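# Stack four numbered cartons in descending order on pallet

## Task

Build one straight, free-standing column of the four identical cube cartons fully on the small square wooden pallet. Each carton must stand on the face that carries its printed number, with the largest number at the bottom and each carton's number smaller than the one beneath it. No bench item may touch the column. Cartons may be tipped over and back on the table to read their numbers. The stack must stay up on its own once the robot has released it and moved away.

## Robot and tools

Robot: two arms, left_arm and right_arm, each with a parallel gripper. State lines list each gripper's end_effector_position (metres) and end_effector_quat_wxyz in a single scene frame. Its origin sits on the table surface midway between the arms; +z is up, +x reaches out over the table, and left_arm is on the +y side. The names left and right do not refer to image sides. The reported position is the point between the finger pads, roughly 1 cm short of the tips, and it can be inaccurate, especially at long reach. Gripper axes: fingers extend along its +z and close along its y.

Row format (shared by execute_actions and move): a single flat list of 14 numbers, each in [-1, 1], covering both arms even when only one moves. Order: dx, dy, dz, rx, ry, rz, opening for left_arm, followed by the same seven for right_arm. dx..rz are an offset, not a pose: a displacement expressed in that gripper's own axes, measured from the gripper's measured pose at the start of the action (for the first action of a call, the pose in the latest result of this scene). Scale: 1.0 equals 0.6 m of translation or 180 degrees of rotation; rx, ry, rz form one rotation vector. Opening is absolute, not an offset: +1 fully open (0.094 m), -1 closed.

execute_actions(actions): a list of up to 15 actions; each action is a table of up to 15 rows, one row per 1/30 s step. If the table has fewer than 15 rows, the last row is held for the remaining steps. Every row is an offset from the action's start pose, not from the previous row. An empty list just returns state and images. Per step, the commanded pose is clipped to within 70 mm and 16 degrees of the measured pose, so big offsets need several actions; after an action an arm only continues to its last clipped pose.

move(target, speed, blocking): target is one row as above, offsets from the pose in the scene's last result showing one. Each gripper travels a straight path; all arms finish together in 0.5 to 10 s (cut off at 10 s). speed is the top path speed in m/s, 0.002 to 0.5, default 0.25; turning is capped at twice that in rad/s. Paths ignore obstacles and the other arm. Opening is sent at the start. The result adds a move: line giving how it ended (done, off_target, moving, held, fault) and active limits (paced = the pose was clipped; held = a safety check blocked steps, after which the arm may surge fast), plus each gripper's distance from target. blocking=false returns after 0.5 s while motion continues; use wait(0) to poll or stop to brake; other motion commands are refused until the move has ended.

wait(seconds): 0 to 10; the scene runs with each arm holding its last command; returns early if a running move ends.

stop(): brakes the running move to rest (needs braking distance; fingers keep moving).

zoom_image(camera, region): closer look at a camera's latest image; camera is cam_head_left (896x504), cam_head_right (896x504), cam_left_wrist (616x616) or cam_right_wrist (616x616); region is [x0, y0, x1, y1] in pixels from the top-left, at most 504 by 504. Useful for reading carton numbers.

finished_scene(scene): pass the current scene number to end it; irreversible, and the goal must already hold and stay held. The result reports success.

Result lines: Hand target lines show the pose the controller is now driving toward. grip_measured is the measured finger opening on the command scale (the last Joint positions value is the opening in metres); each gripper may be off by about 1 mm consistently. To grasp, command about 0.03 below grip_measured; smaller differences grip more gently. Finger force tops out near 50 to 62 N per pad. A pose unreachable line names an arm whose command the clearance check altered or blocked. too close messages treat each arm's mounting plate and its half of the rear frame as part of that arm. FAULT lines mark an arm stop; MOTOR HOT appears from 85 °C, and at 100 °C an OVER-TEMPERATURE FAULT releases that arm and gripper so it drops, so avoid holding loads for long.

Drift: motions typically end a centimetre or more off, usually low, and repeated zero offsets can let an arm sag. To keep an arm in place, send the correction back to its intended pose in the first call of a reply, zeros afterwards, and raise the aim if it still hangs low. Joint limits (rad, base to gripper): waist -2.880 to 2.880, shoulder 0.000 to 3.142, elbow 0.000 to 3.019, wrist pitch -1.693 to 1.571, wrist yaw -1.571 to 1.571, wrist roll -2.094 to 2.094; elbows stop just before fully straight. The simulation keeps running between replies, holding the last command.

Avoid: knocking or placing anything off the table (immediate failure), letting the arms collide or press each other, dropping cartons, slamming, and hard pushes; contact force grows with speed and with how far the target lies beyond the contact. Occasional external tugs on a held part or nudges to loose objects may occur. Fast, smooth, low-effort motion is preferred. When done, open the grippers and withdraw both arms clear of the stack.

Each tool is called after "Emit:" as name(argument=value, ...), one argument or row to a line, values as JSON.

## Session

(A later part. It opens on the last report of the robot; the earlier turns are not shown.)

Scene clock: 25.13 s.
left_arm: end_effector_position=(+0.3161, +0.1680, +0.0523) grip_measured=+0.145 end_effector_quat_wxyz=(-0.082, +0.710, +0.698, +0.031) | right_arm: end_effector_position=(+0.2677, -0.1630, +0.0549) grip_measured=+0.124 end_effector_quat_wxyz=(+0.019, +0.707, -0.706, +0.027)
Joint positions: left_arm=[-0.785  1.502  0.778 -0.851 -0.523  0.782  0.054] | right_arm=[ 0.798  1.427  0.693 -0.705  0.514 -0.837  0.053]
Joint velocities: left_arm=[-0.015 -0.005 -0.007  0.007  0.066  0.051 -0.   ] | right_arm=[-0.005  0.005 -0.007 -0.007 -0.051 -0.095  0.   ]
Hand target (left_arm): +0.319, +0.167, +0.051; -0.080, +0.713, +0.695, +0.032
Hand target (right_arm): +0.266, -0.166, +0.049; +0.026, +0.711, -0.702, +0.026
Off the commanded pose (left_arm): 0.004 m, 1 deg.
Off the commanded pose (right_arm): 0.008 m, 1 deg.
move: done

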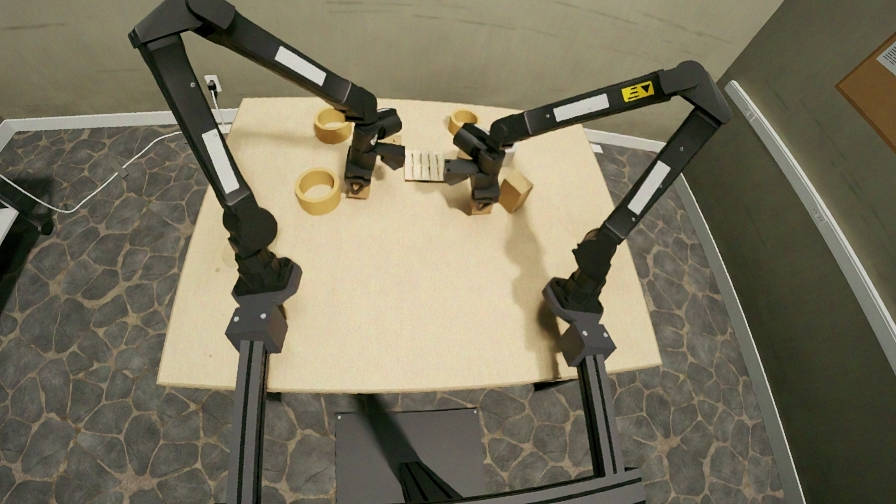

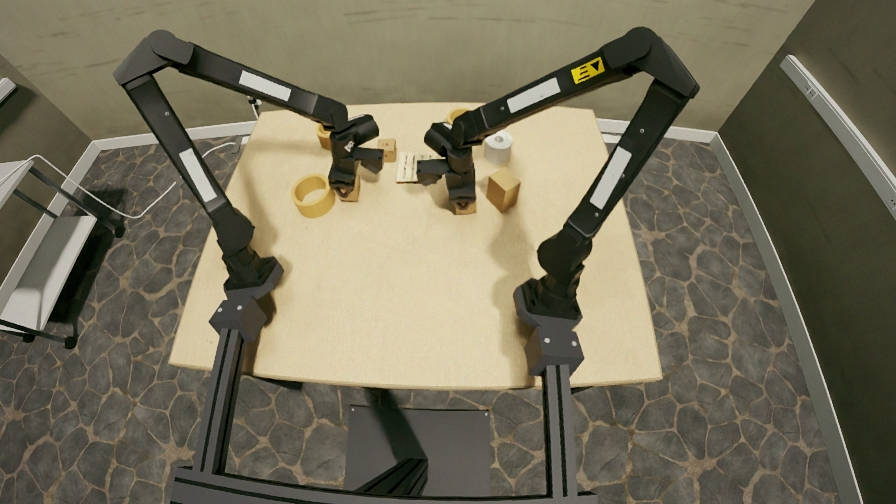

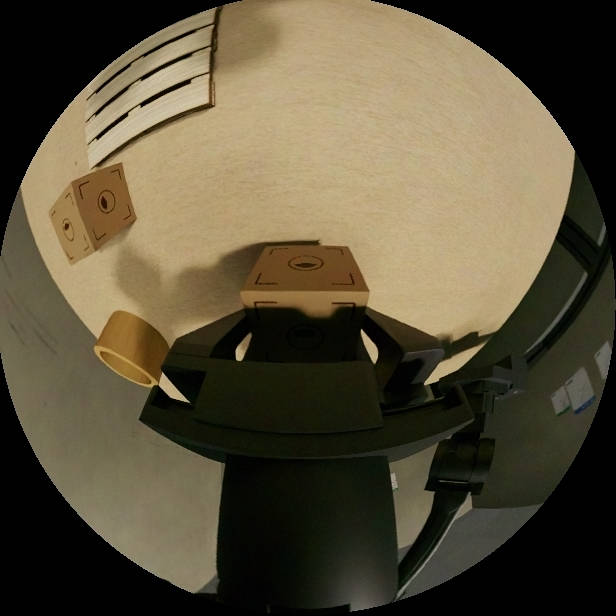

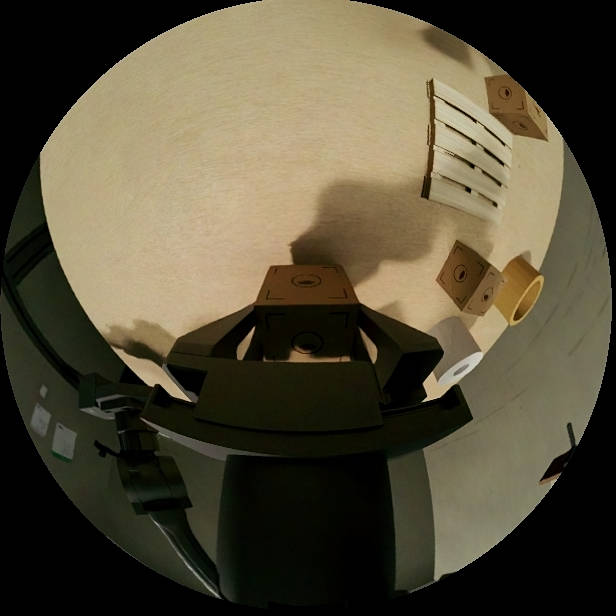

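Emit:
move(
  target=[-0.03,0,0.05,-0.02,-0.045,0,0.09,-0.03,0,0.055,0,-0.02,0,0.07],
  speed=0.06,
)

Emit:
move(
  target=[0,0,0,0,0,0,1,0,0,0,0,0,0,1],
)

Emit:
move(
  target=[0,0,-0.15,0,0,0,1,0,0,-0.15,0,0,0,1],
)

Emit:
move(
  target=[-0.11,0.25,-0.02,0,0,-0.47,1,0,-0.28,-0.02,0,0,0.57,1],
  speed=0.35,
)

Scene clock: 27.03 s.
left_arm: end_effector_position=(+0.3132, +0.1544, +0.0245) grip_measured=+0.145 end_effector_quat_wxyz=(-0.008, +0.710, +0.704, +0.003) | right_arm: end_effector_position=(+0.2731, -0.1424, +0.0307) grip_measured=+0.124 end_effector_quat_wxyz=(-0.014, +0.704, -0.710, +0.005)
Joint positions: left_arm=[-0.755  1.502  0.68  -0.572 -0.459  0.886  0.054] | right_arm=[ 0.777  1.492  0.681 -0.544  0.462 -0.883  0.053]
Joint velocities: left_arm=[-0.005 -0.005 -0.012  0.012 -0.007  0.022 -0.001] | right_arm=[-0.005 -0.005 -0.012  0.022 -0.022 -0.037  0.001]
Hand target (left_arm): +0.313, +0.155, +0.020; -0.010, +0.713, +0.702, +0.002
Hand target (right_arm): +0.269, -0.147, +0.022; -0.003, +0.708, -0.706, +0.004
Off the commanded pose (left_arm): 0.005 m, 1 deg.
Off the commanded pose (right_arm): 0.012 m, 1 deg.
move: off_target (right_arm)

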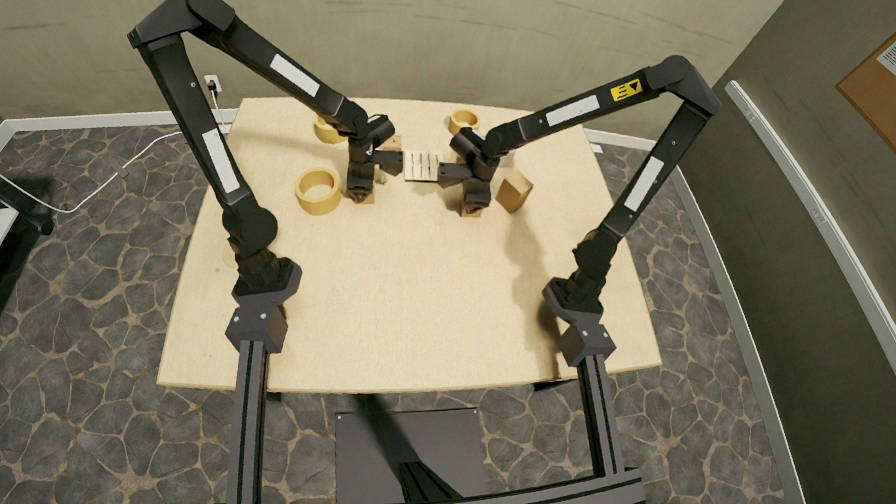

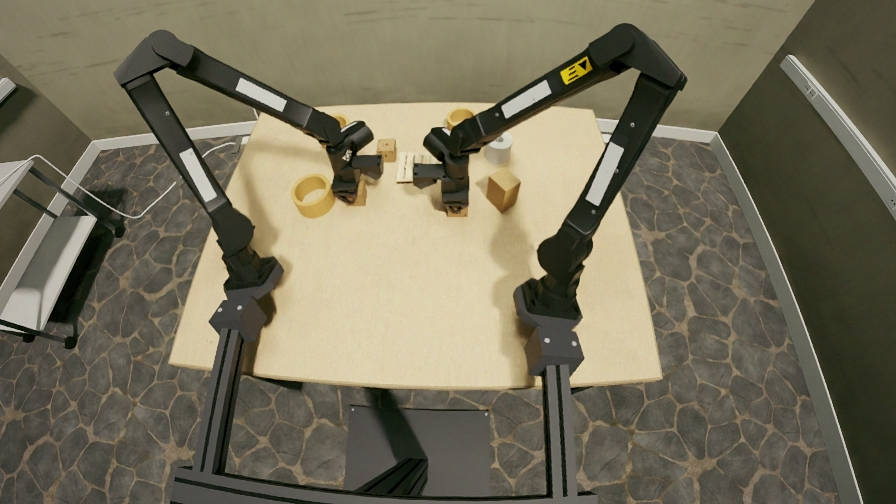

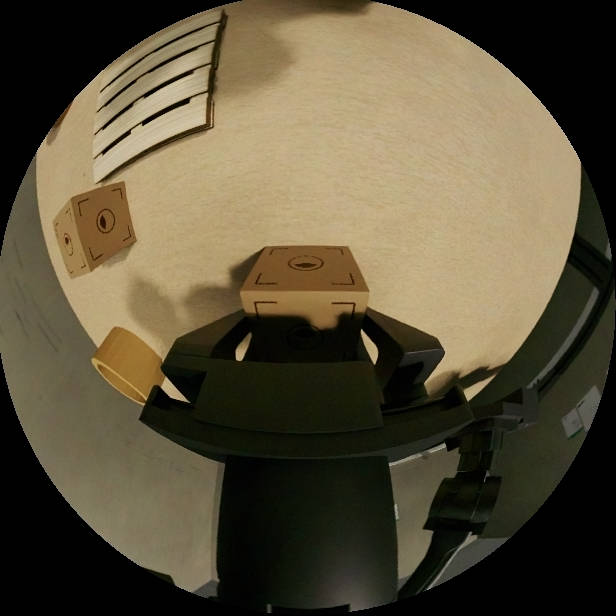

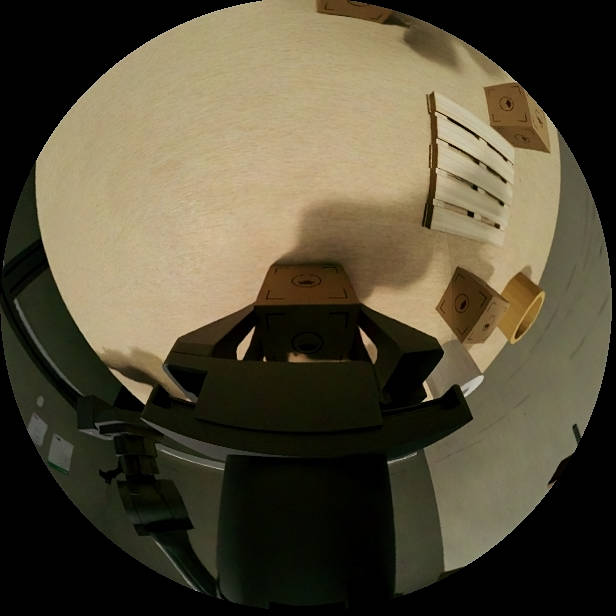

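Scene clock: 27.53 s.
left_arm: end_effector_position=(+0.3132, +0.1544, +0.0245) grip_measured=+1.000 end_effector_quat_wxyz=(-0.008, +0.710, +0.704, +0.003) | right_arm: end_effector_position=(+0.2731, -0.1424, +0.0307) grip_measured=+1.000 end_effector_quat_wxyz=(-0.014, +0.704, -0.710, +0.005)
Joint positions: left_arm=[-0.755  1.502  0.68  -0.572 -0.459  0.886  0.094] | right_arm=[ 0.777  1.492  0.681 -0.544  0.462 -0.883  0.094]
Joint velocities: left_arm=[-0.005  0.005 -0.007  0.007 -0.022 -0.11   0.   ] | right_arm=[ 0.005  0.005  0.022 -0.017  0.066 -0.022  0.   ]
Hand target (left_arm): +0.313, +0.154, +0.024; -0.008, +0.710, +0.704, +0.003
Hand target (right_arm): +0.273, -0.142, +0.031; -0.014, +0.704, -0.710, +0.005
Off the commanded pose (left_arm): 0.000 m, 0 deg.
Off the commanded pose (right_arm): 0.000 m, 0 deg.
move: done

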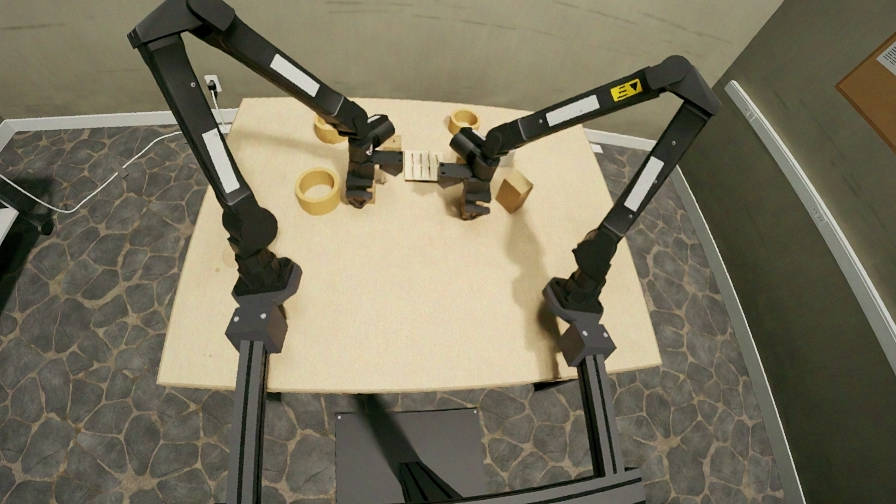

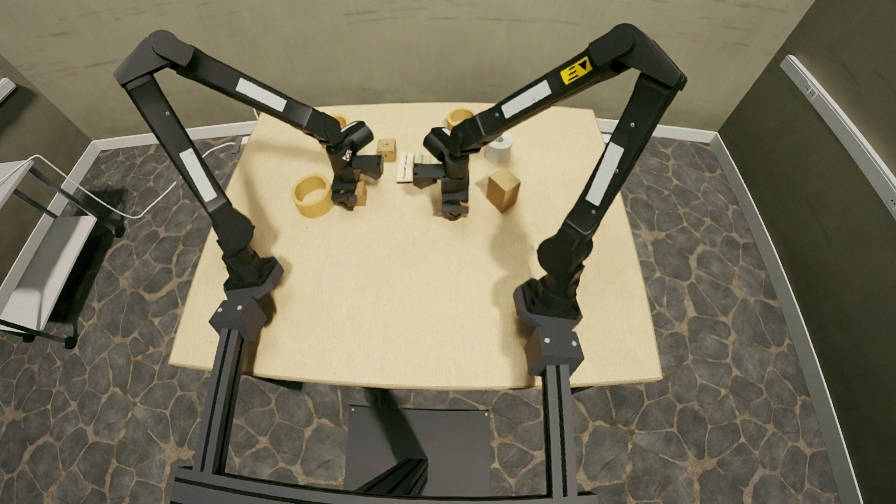

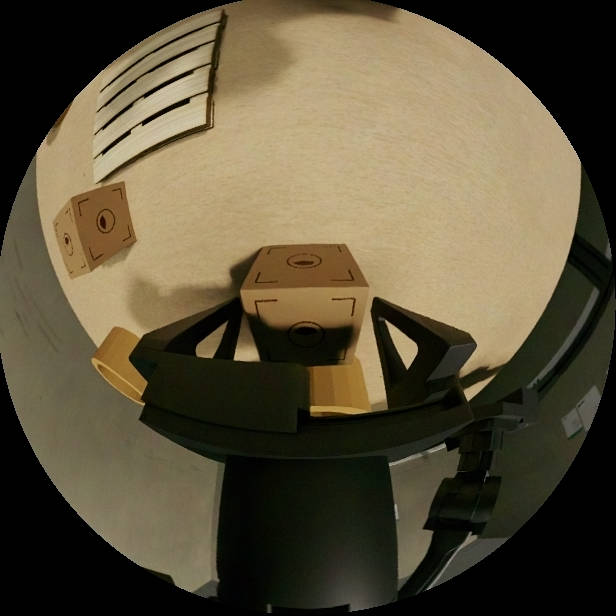

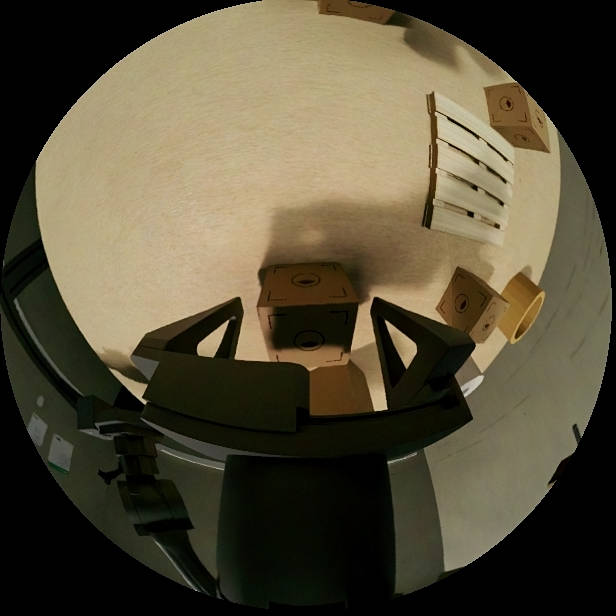

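Scene clock: 28.43 s.
left_arm: end_effector_position=(+0.3062, +0.1586, +0.1082) grip_measured=+1.000 end_effector_quat_wxyz=(-0.015, +0.716, +0.698, +0.003) | right_arm: end_effector_position=(+0.2579, -0.1521, +0.1101) grip_measured=+1.000 end_effector_quat_wxyz=(-0.001, +0.712, -0.702, +0.006)
Joint positions: left_arm=[-0.872  1.313  0.737 -0.893 -0.474  0.766  0.094] | right_arm=[ 0.896  1.301  0.721 -0.866  0.485 -0.76   0.094]
Joint velocities: left_arm=[-0.005 -0.005  0.002  0.002 -0.007  0.022  0.   ] | right_arm=[-0.015  0.005 -0.002  0.002  0.022  0.037  0.   ]
Hand target (left_arm): +0.314, +0.154, +0.115; -0.008, +0.710, +0.704, +0.004
Hand target (right_arm): +0.269, -0.144, +0.120; -0.013, +0.704, -0.710, +0.006
Off the commanded pose (left_arm): 0.011 m, 1 deg.
Off the commanded pose (right_arm): 0.019 m, 2 deg.
move: off_target (left_arm, right_arm)

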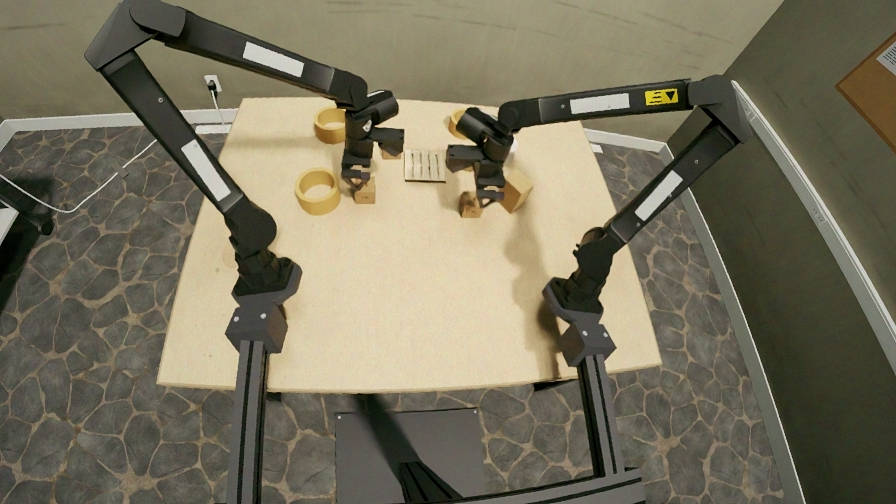

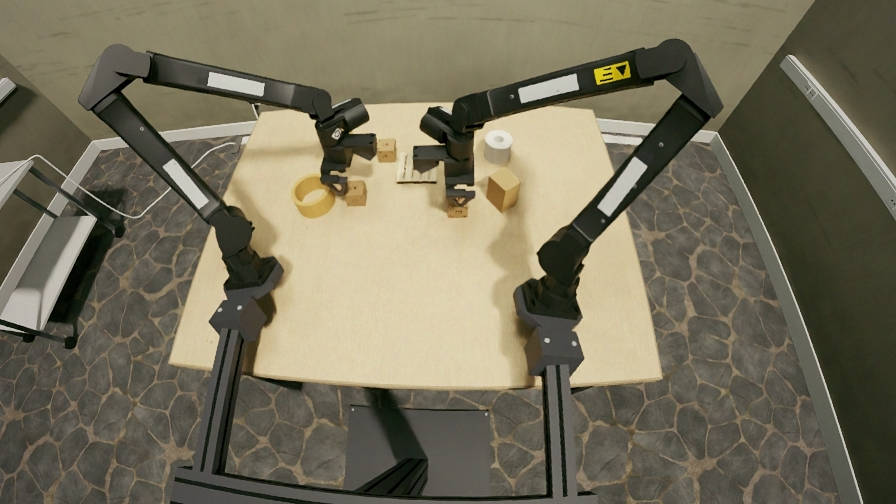

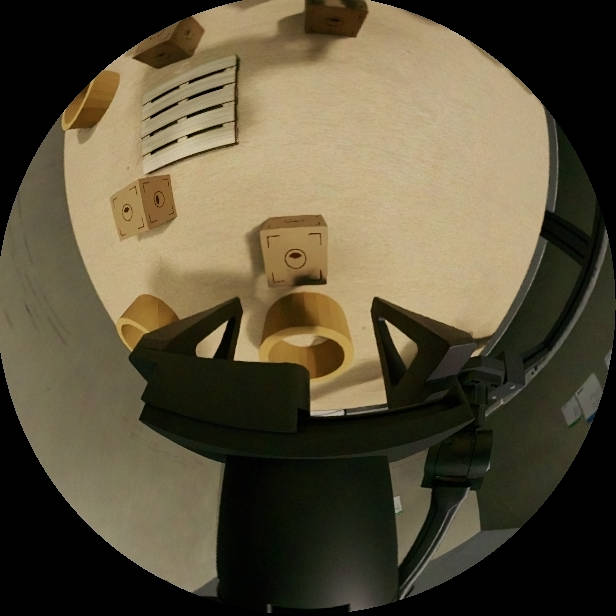

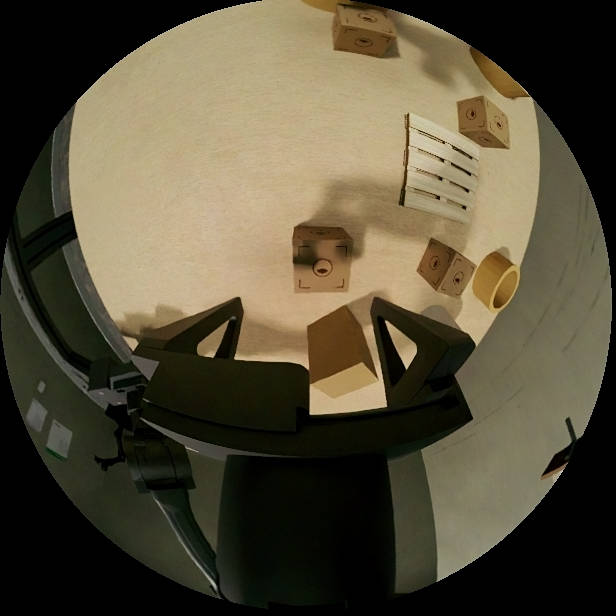

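Scene clock: 31.60 s.
left_arm: end_effector_position=(+0.4432, +0.0928, +0.1164) grip_measured=+1.000 end_effector_quat_wxyz=(-0.010, +0.073, +0.997, +0.013) | right_arm: end_effector_position=(+0.4093, -0.1517, +0.1273) grip_measured=+1.000 end_effector_quat_wxyz=(+0.004, +0.087, +0.996, -0.000)
Joint positions: left_arm=[-0.774  1.587  1.179 -1.014 -0.462 -0.577  0.094] | right_arm=[ 0.675  1.45   1.094 -0.978  0.438  0.754  0.094]
Joint velocities: left_arm=[ 0.005 -0.005 -0.002 -0.012  0.007 -0.022  0.   ] | right_arm=[ 0.005 -0.005 -0.002 -0.007  0.007 -0.007  0.   ]
Hand target (left_arm): +0.454, +0.089, +0.116; -0.010, +0.060, +0.998, +0.012
Hand target (right_arm): +0.425, -0.149, +0.127; +0.005, +0.103, +0.995, +0.000
Off the commanded pose (left_arm): 0.012 m, 1 deg.
Off the commanded pose (right_arm): 0.017 m, 2 deg.
move: off_target (left_arm, right_arm)

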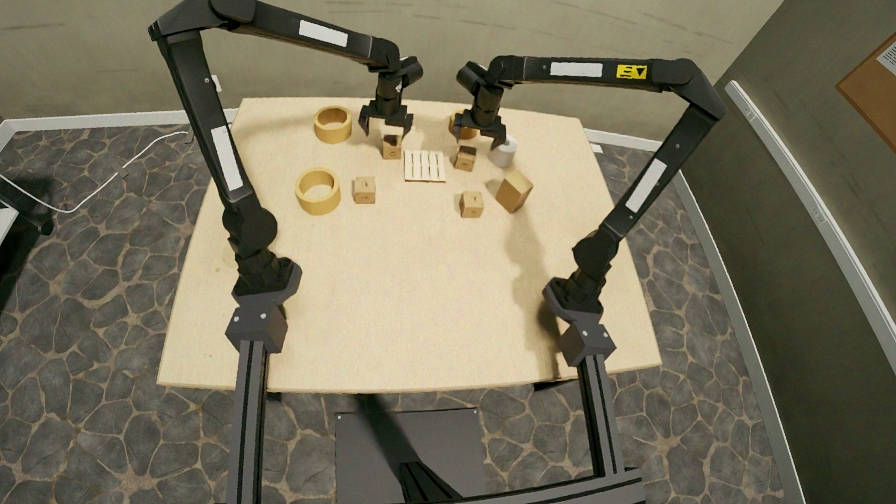

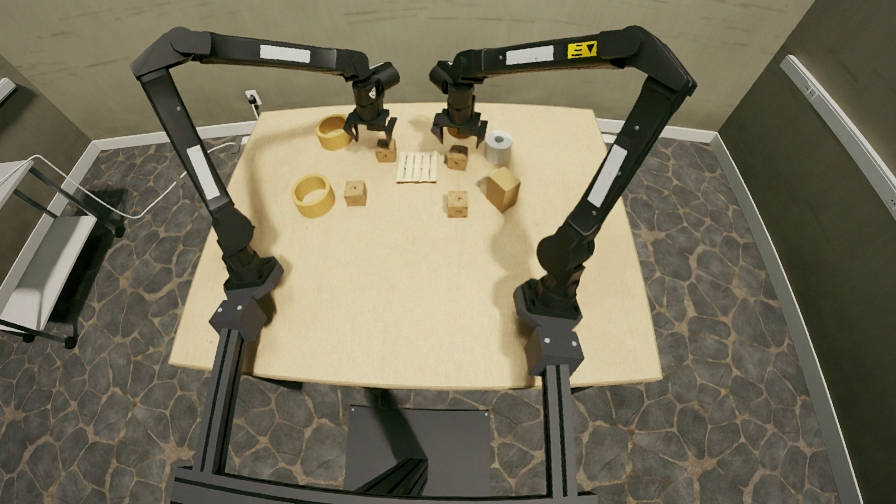

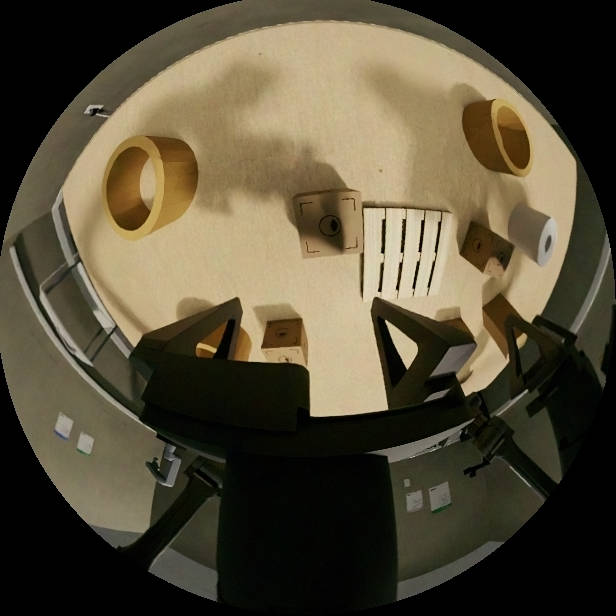

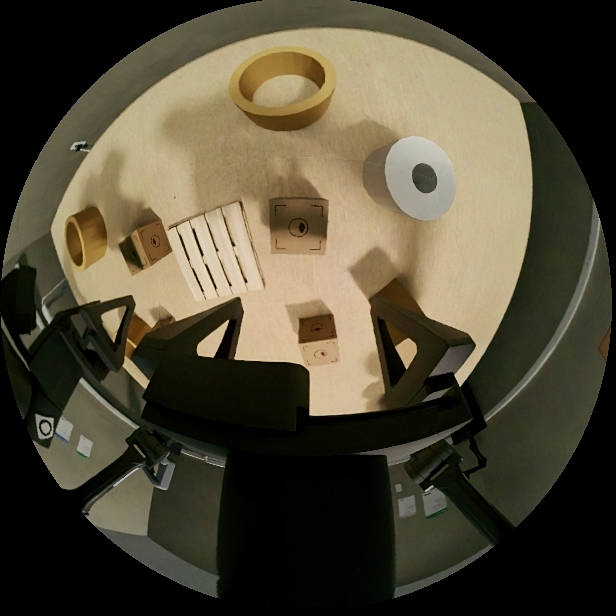

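Emit:
move(
  target=[-0.07,-0.035,0.04,0,0,0.47,1,-0.065,0.015,0.07,0,0,0.01,1],
  speed=0.35,
)

Scene clock: 34.73 s.
left_arm: end_effector_position=(+0.4662, +0.0728, +0.0924) grip_measured=+1.000 end_effector_quat_wxyz=(-0.026, +0.727, +0.687, +0.003) | right_arm: end_effector_position=(+0.4306, -0.1530, +0.0888) grip_measured=+1.000 end_effector_quat_wxyz=(-0.004, +0.097, +0.995, -0.003)
Joint positions: left_arm=[-0.754  1.695  1.272 -1.01  -0.461  0.918  0.094] | right_arm=[ 0.611  1.54   1.125 -0.908  0.42   0.715  0.094]
Joint velocities: left_arm=[ 0.005  0.005 -0.012  0.022  0.007  0.037  0.   ] | right_arm=[ 0.005 -0.005 -0.012  0.002  0.007 -0.022  0.   ]
Hand target (left_arm): +0.481, +0.067, +0.091; -0.016, +0.725, +0.689, +0.003
Hand target (right_arm): +0.450, -0.150, +0.087; +0.004, +0.102, +0.995, +0.001
Off the commanded pose (left_arm): 0.016 m, 1 deg.
Off the commanded pose (right_arm): 0.020 m, 1 deg.
move: off_target (left_arm, right_arm)

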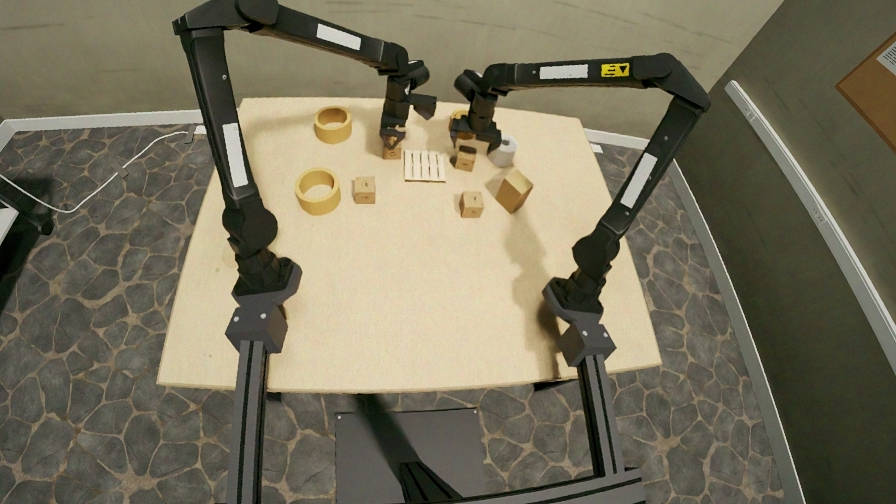

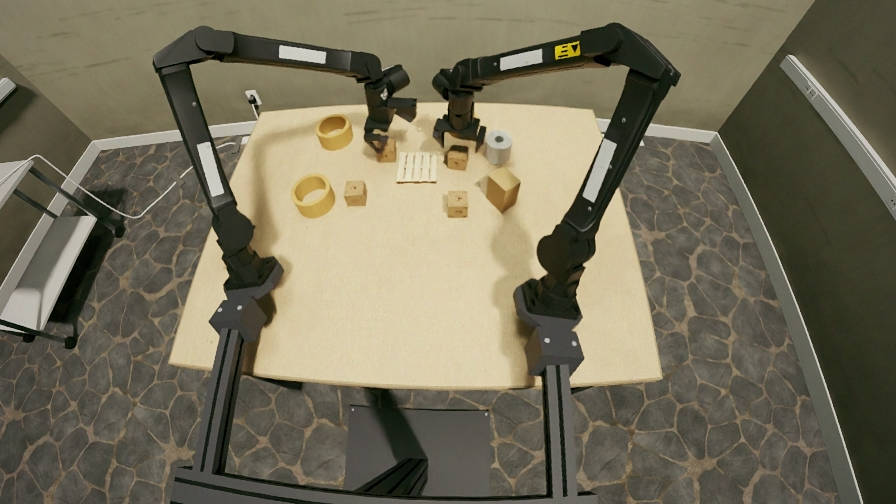

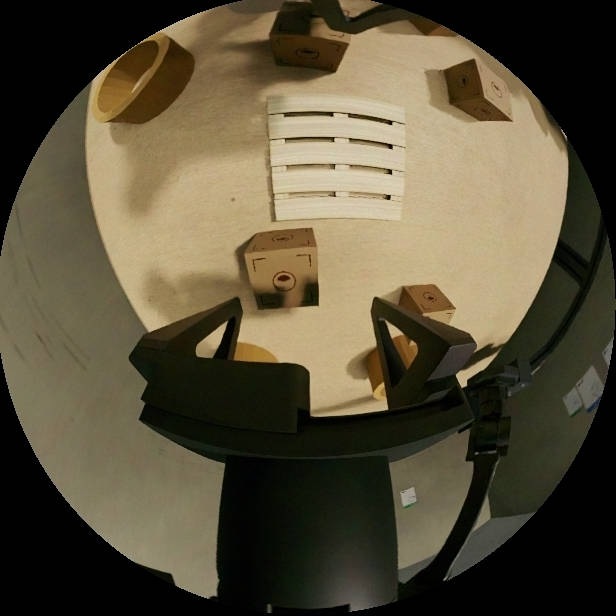

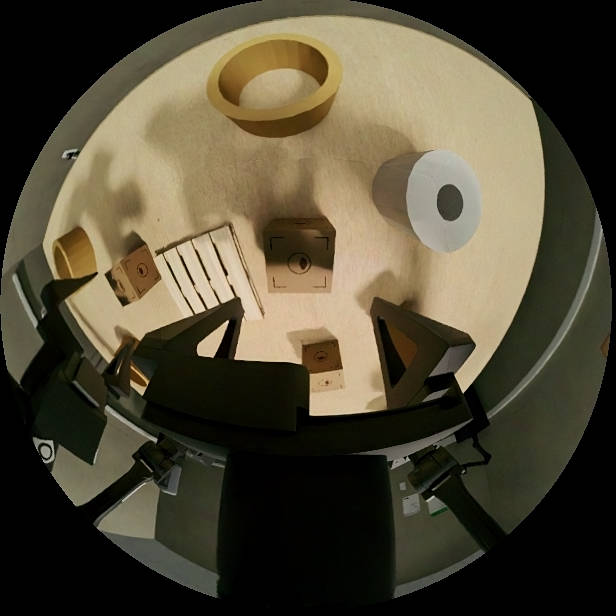

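Emit:
move(
  target=[0,0.05,0.02,0,0,-0.02,1,-0.04,0.015,0.02,0,0,0,1],
  speed=0.08,
)

Emit:
move(
  target=[0,0,0.095,0,0,0,1,0,0,0.09,0,0,0,1],
  speed=0.08,
)

Scene clock: 35.77 s.
left_arm: end_effector_position=(+0.4839, +0.0779, +0.0795) grip_measured=+1.000 end_effector_quat_wxyz=(-0.032, +0.713, +0.701, +0.003) | right_arm: end_effector_position=(+0.4374, -0.1516, +0.0786) grip_measured=+1.000 end_effector_quat_wxyz=(-0.010, +0.094, +0.996, -0.007)
Joint positions: left_arm=[-0.716  1.73   1.312 -1.01  -0.458  0.914  0.094] | right_arm=[ 0.597  1.575  1.15  -0.908  0.415  0.699  0.094]
Joint velocities: left_arm=[-0.005  0.005 -0.012 -0.002  0.007 -0.022  0.   ] | right_arm=[-0.005 -0.005  0.002  0.007 -0.095  0.007  0.   ]
Hand target (left_arm): +0.495, +0.072, +0.080; -0.025, +0.705, +0.709, +0.003
Hand target (right_arm): +0.456, -0.150, +0.077; -0.003, +0.097, +0.995, -0.003
Off the commanded pose (left_arm): 0.013 m, 2 deg.
Off the commanded pose (right_arm): 0.019 m, 1 deg.
move: off_target (left_arm, right_arm)

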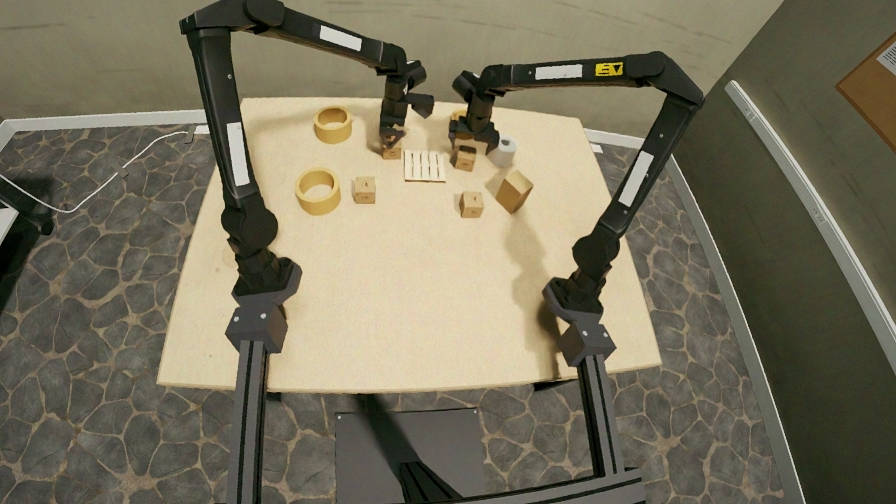

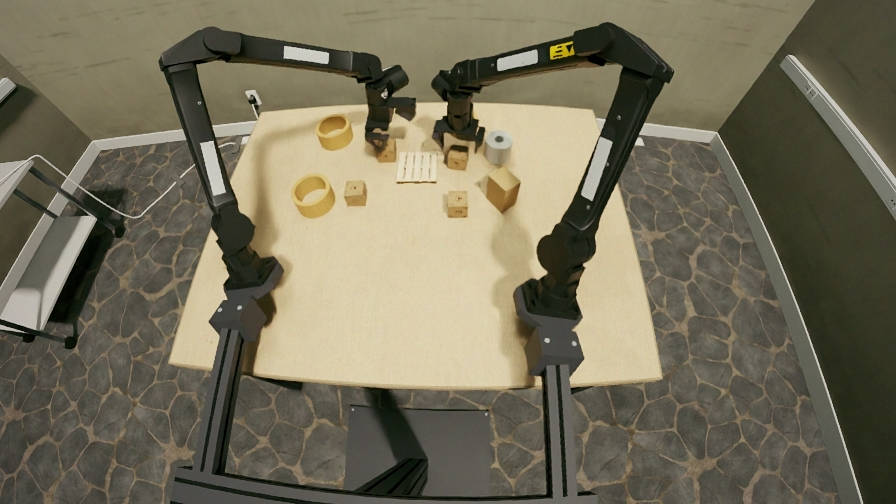

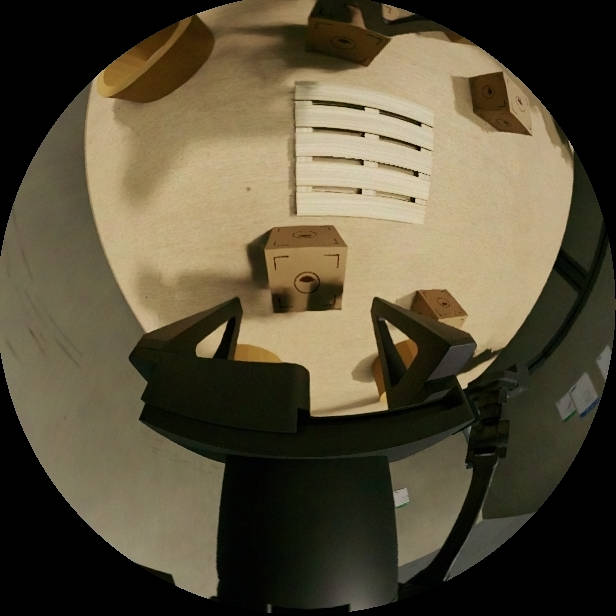

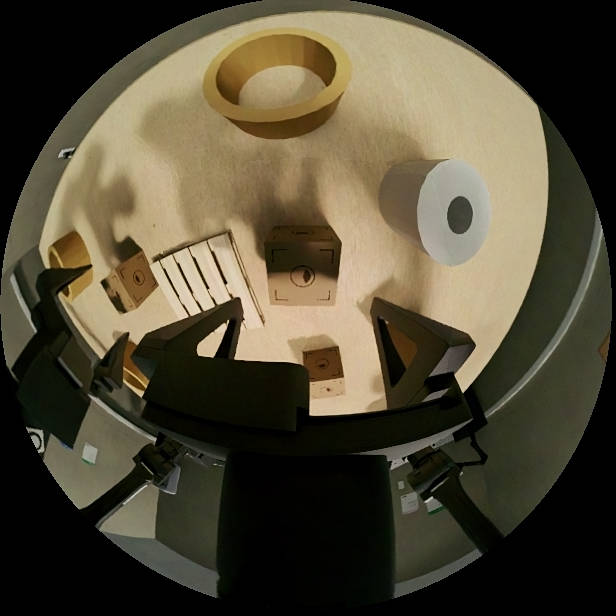

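Scene clock: 36.83 s.
left_arm: end_effector_position=(+0.4807, +0.0806, +0.0298) grip_measured=+1.000 end_effector_quat_wxyz=(-0.030, +0.710, +0.703, +0.005) | right_arm: end_effector_position=(+0.4418, -0.1485, +0.0389) grip_measured=+1.000 end_effector_quat_wxyz=(-0.000, +0.099, +0.995, +0.001)
Joint positions: left_arm=[-0.675  1.792  1.266 -0.878 -0.454  0.953  0.094] | right_arm=[ 0.564  1.637  1.122 -0.777  0.404  0.664  0.094]
Joint velocities: left_arm=[-0.015 -0.005  0.002  0.017  0.007  0.066  0.   ] | right_arm=[-0.015 -0.015  0.002 -0.002  0.051 -0.007  0.   ]
Hand target (left_arm): +0.482, +0.080, +0.023; -0.032, +0.713, +0.701, +0.003
Hand target (right_arm): +0.437, -0.153, +0.025; -0.010, +0.094, +0.995, -0.006
Off the commanded pose (left_arm): 0.007 m, 0 deg.
Off the commanded pose (right_arm): 0.016 m, 2 deg.
move: off_target (right_arm)

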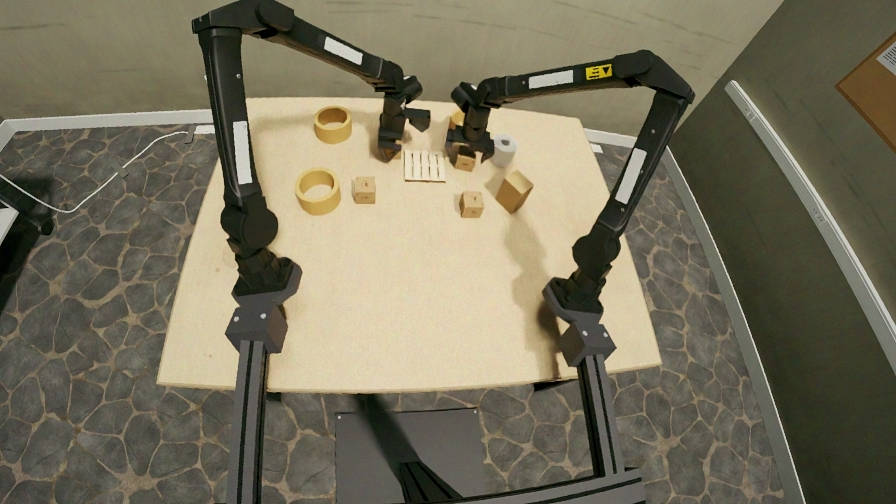

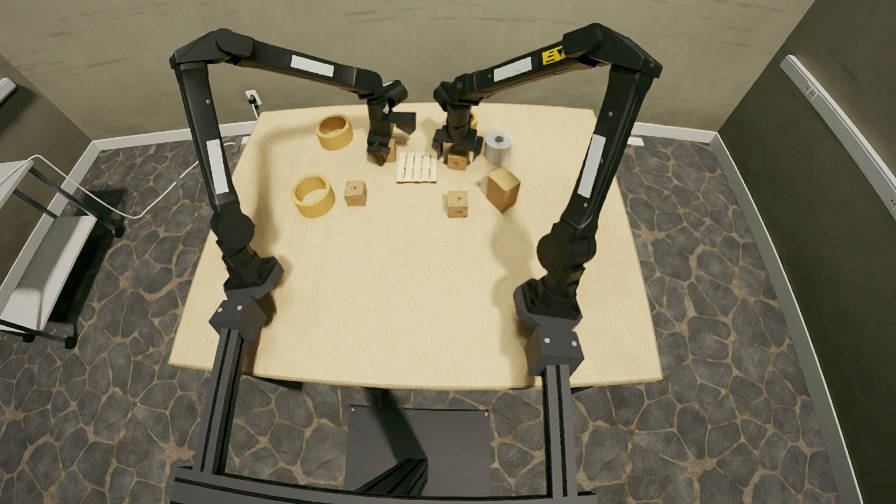

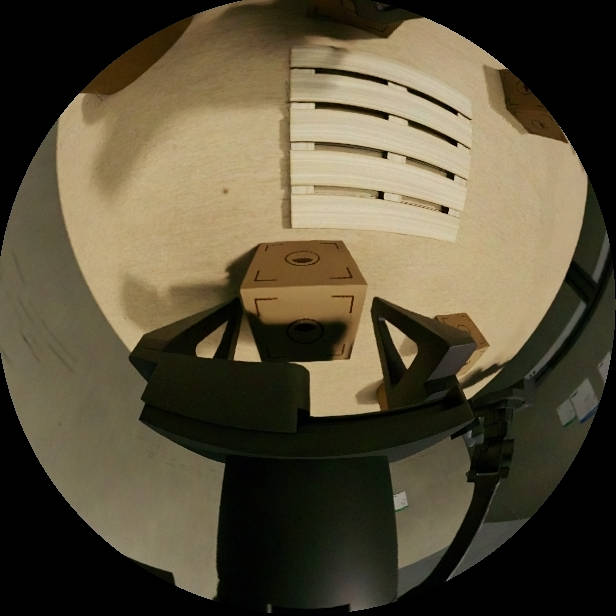

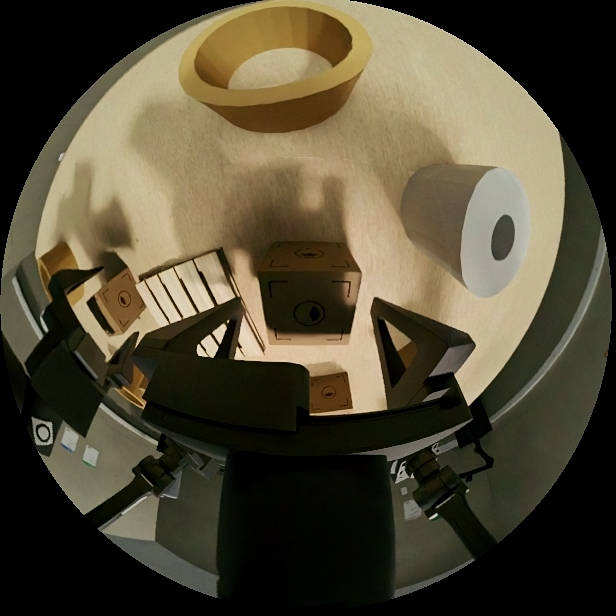

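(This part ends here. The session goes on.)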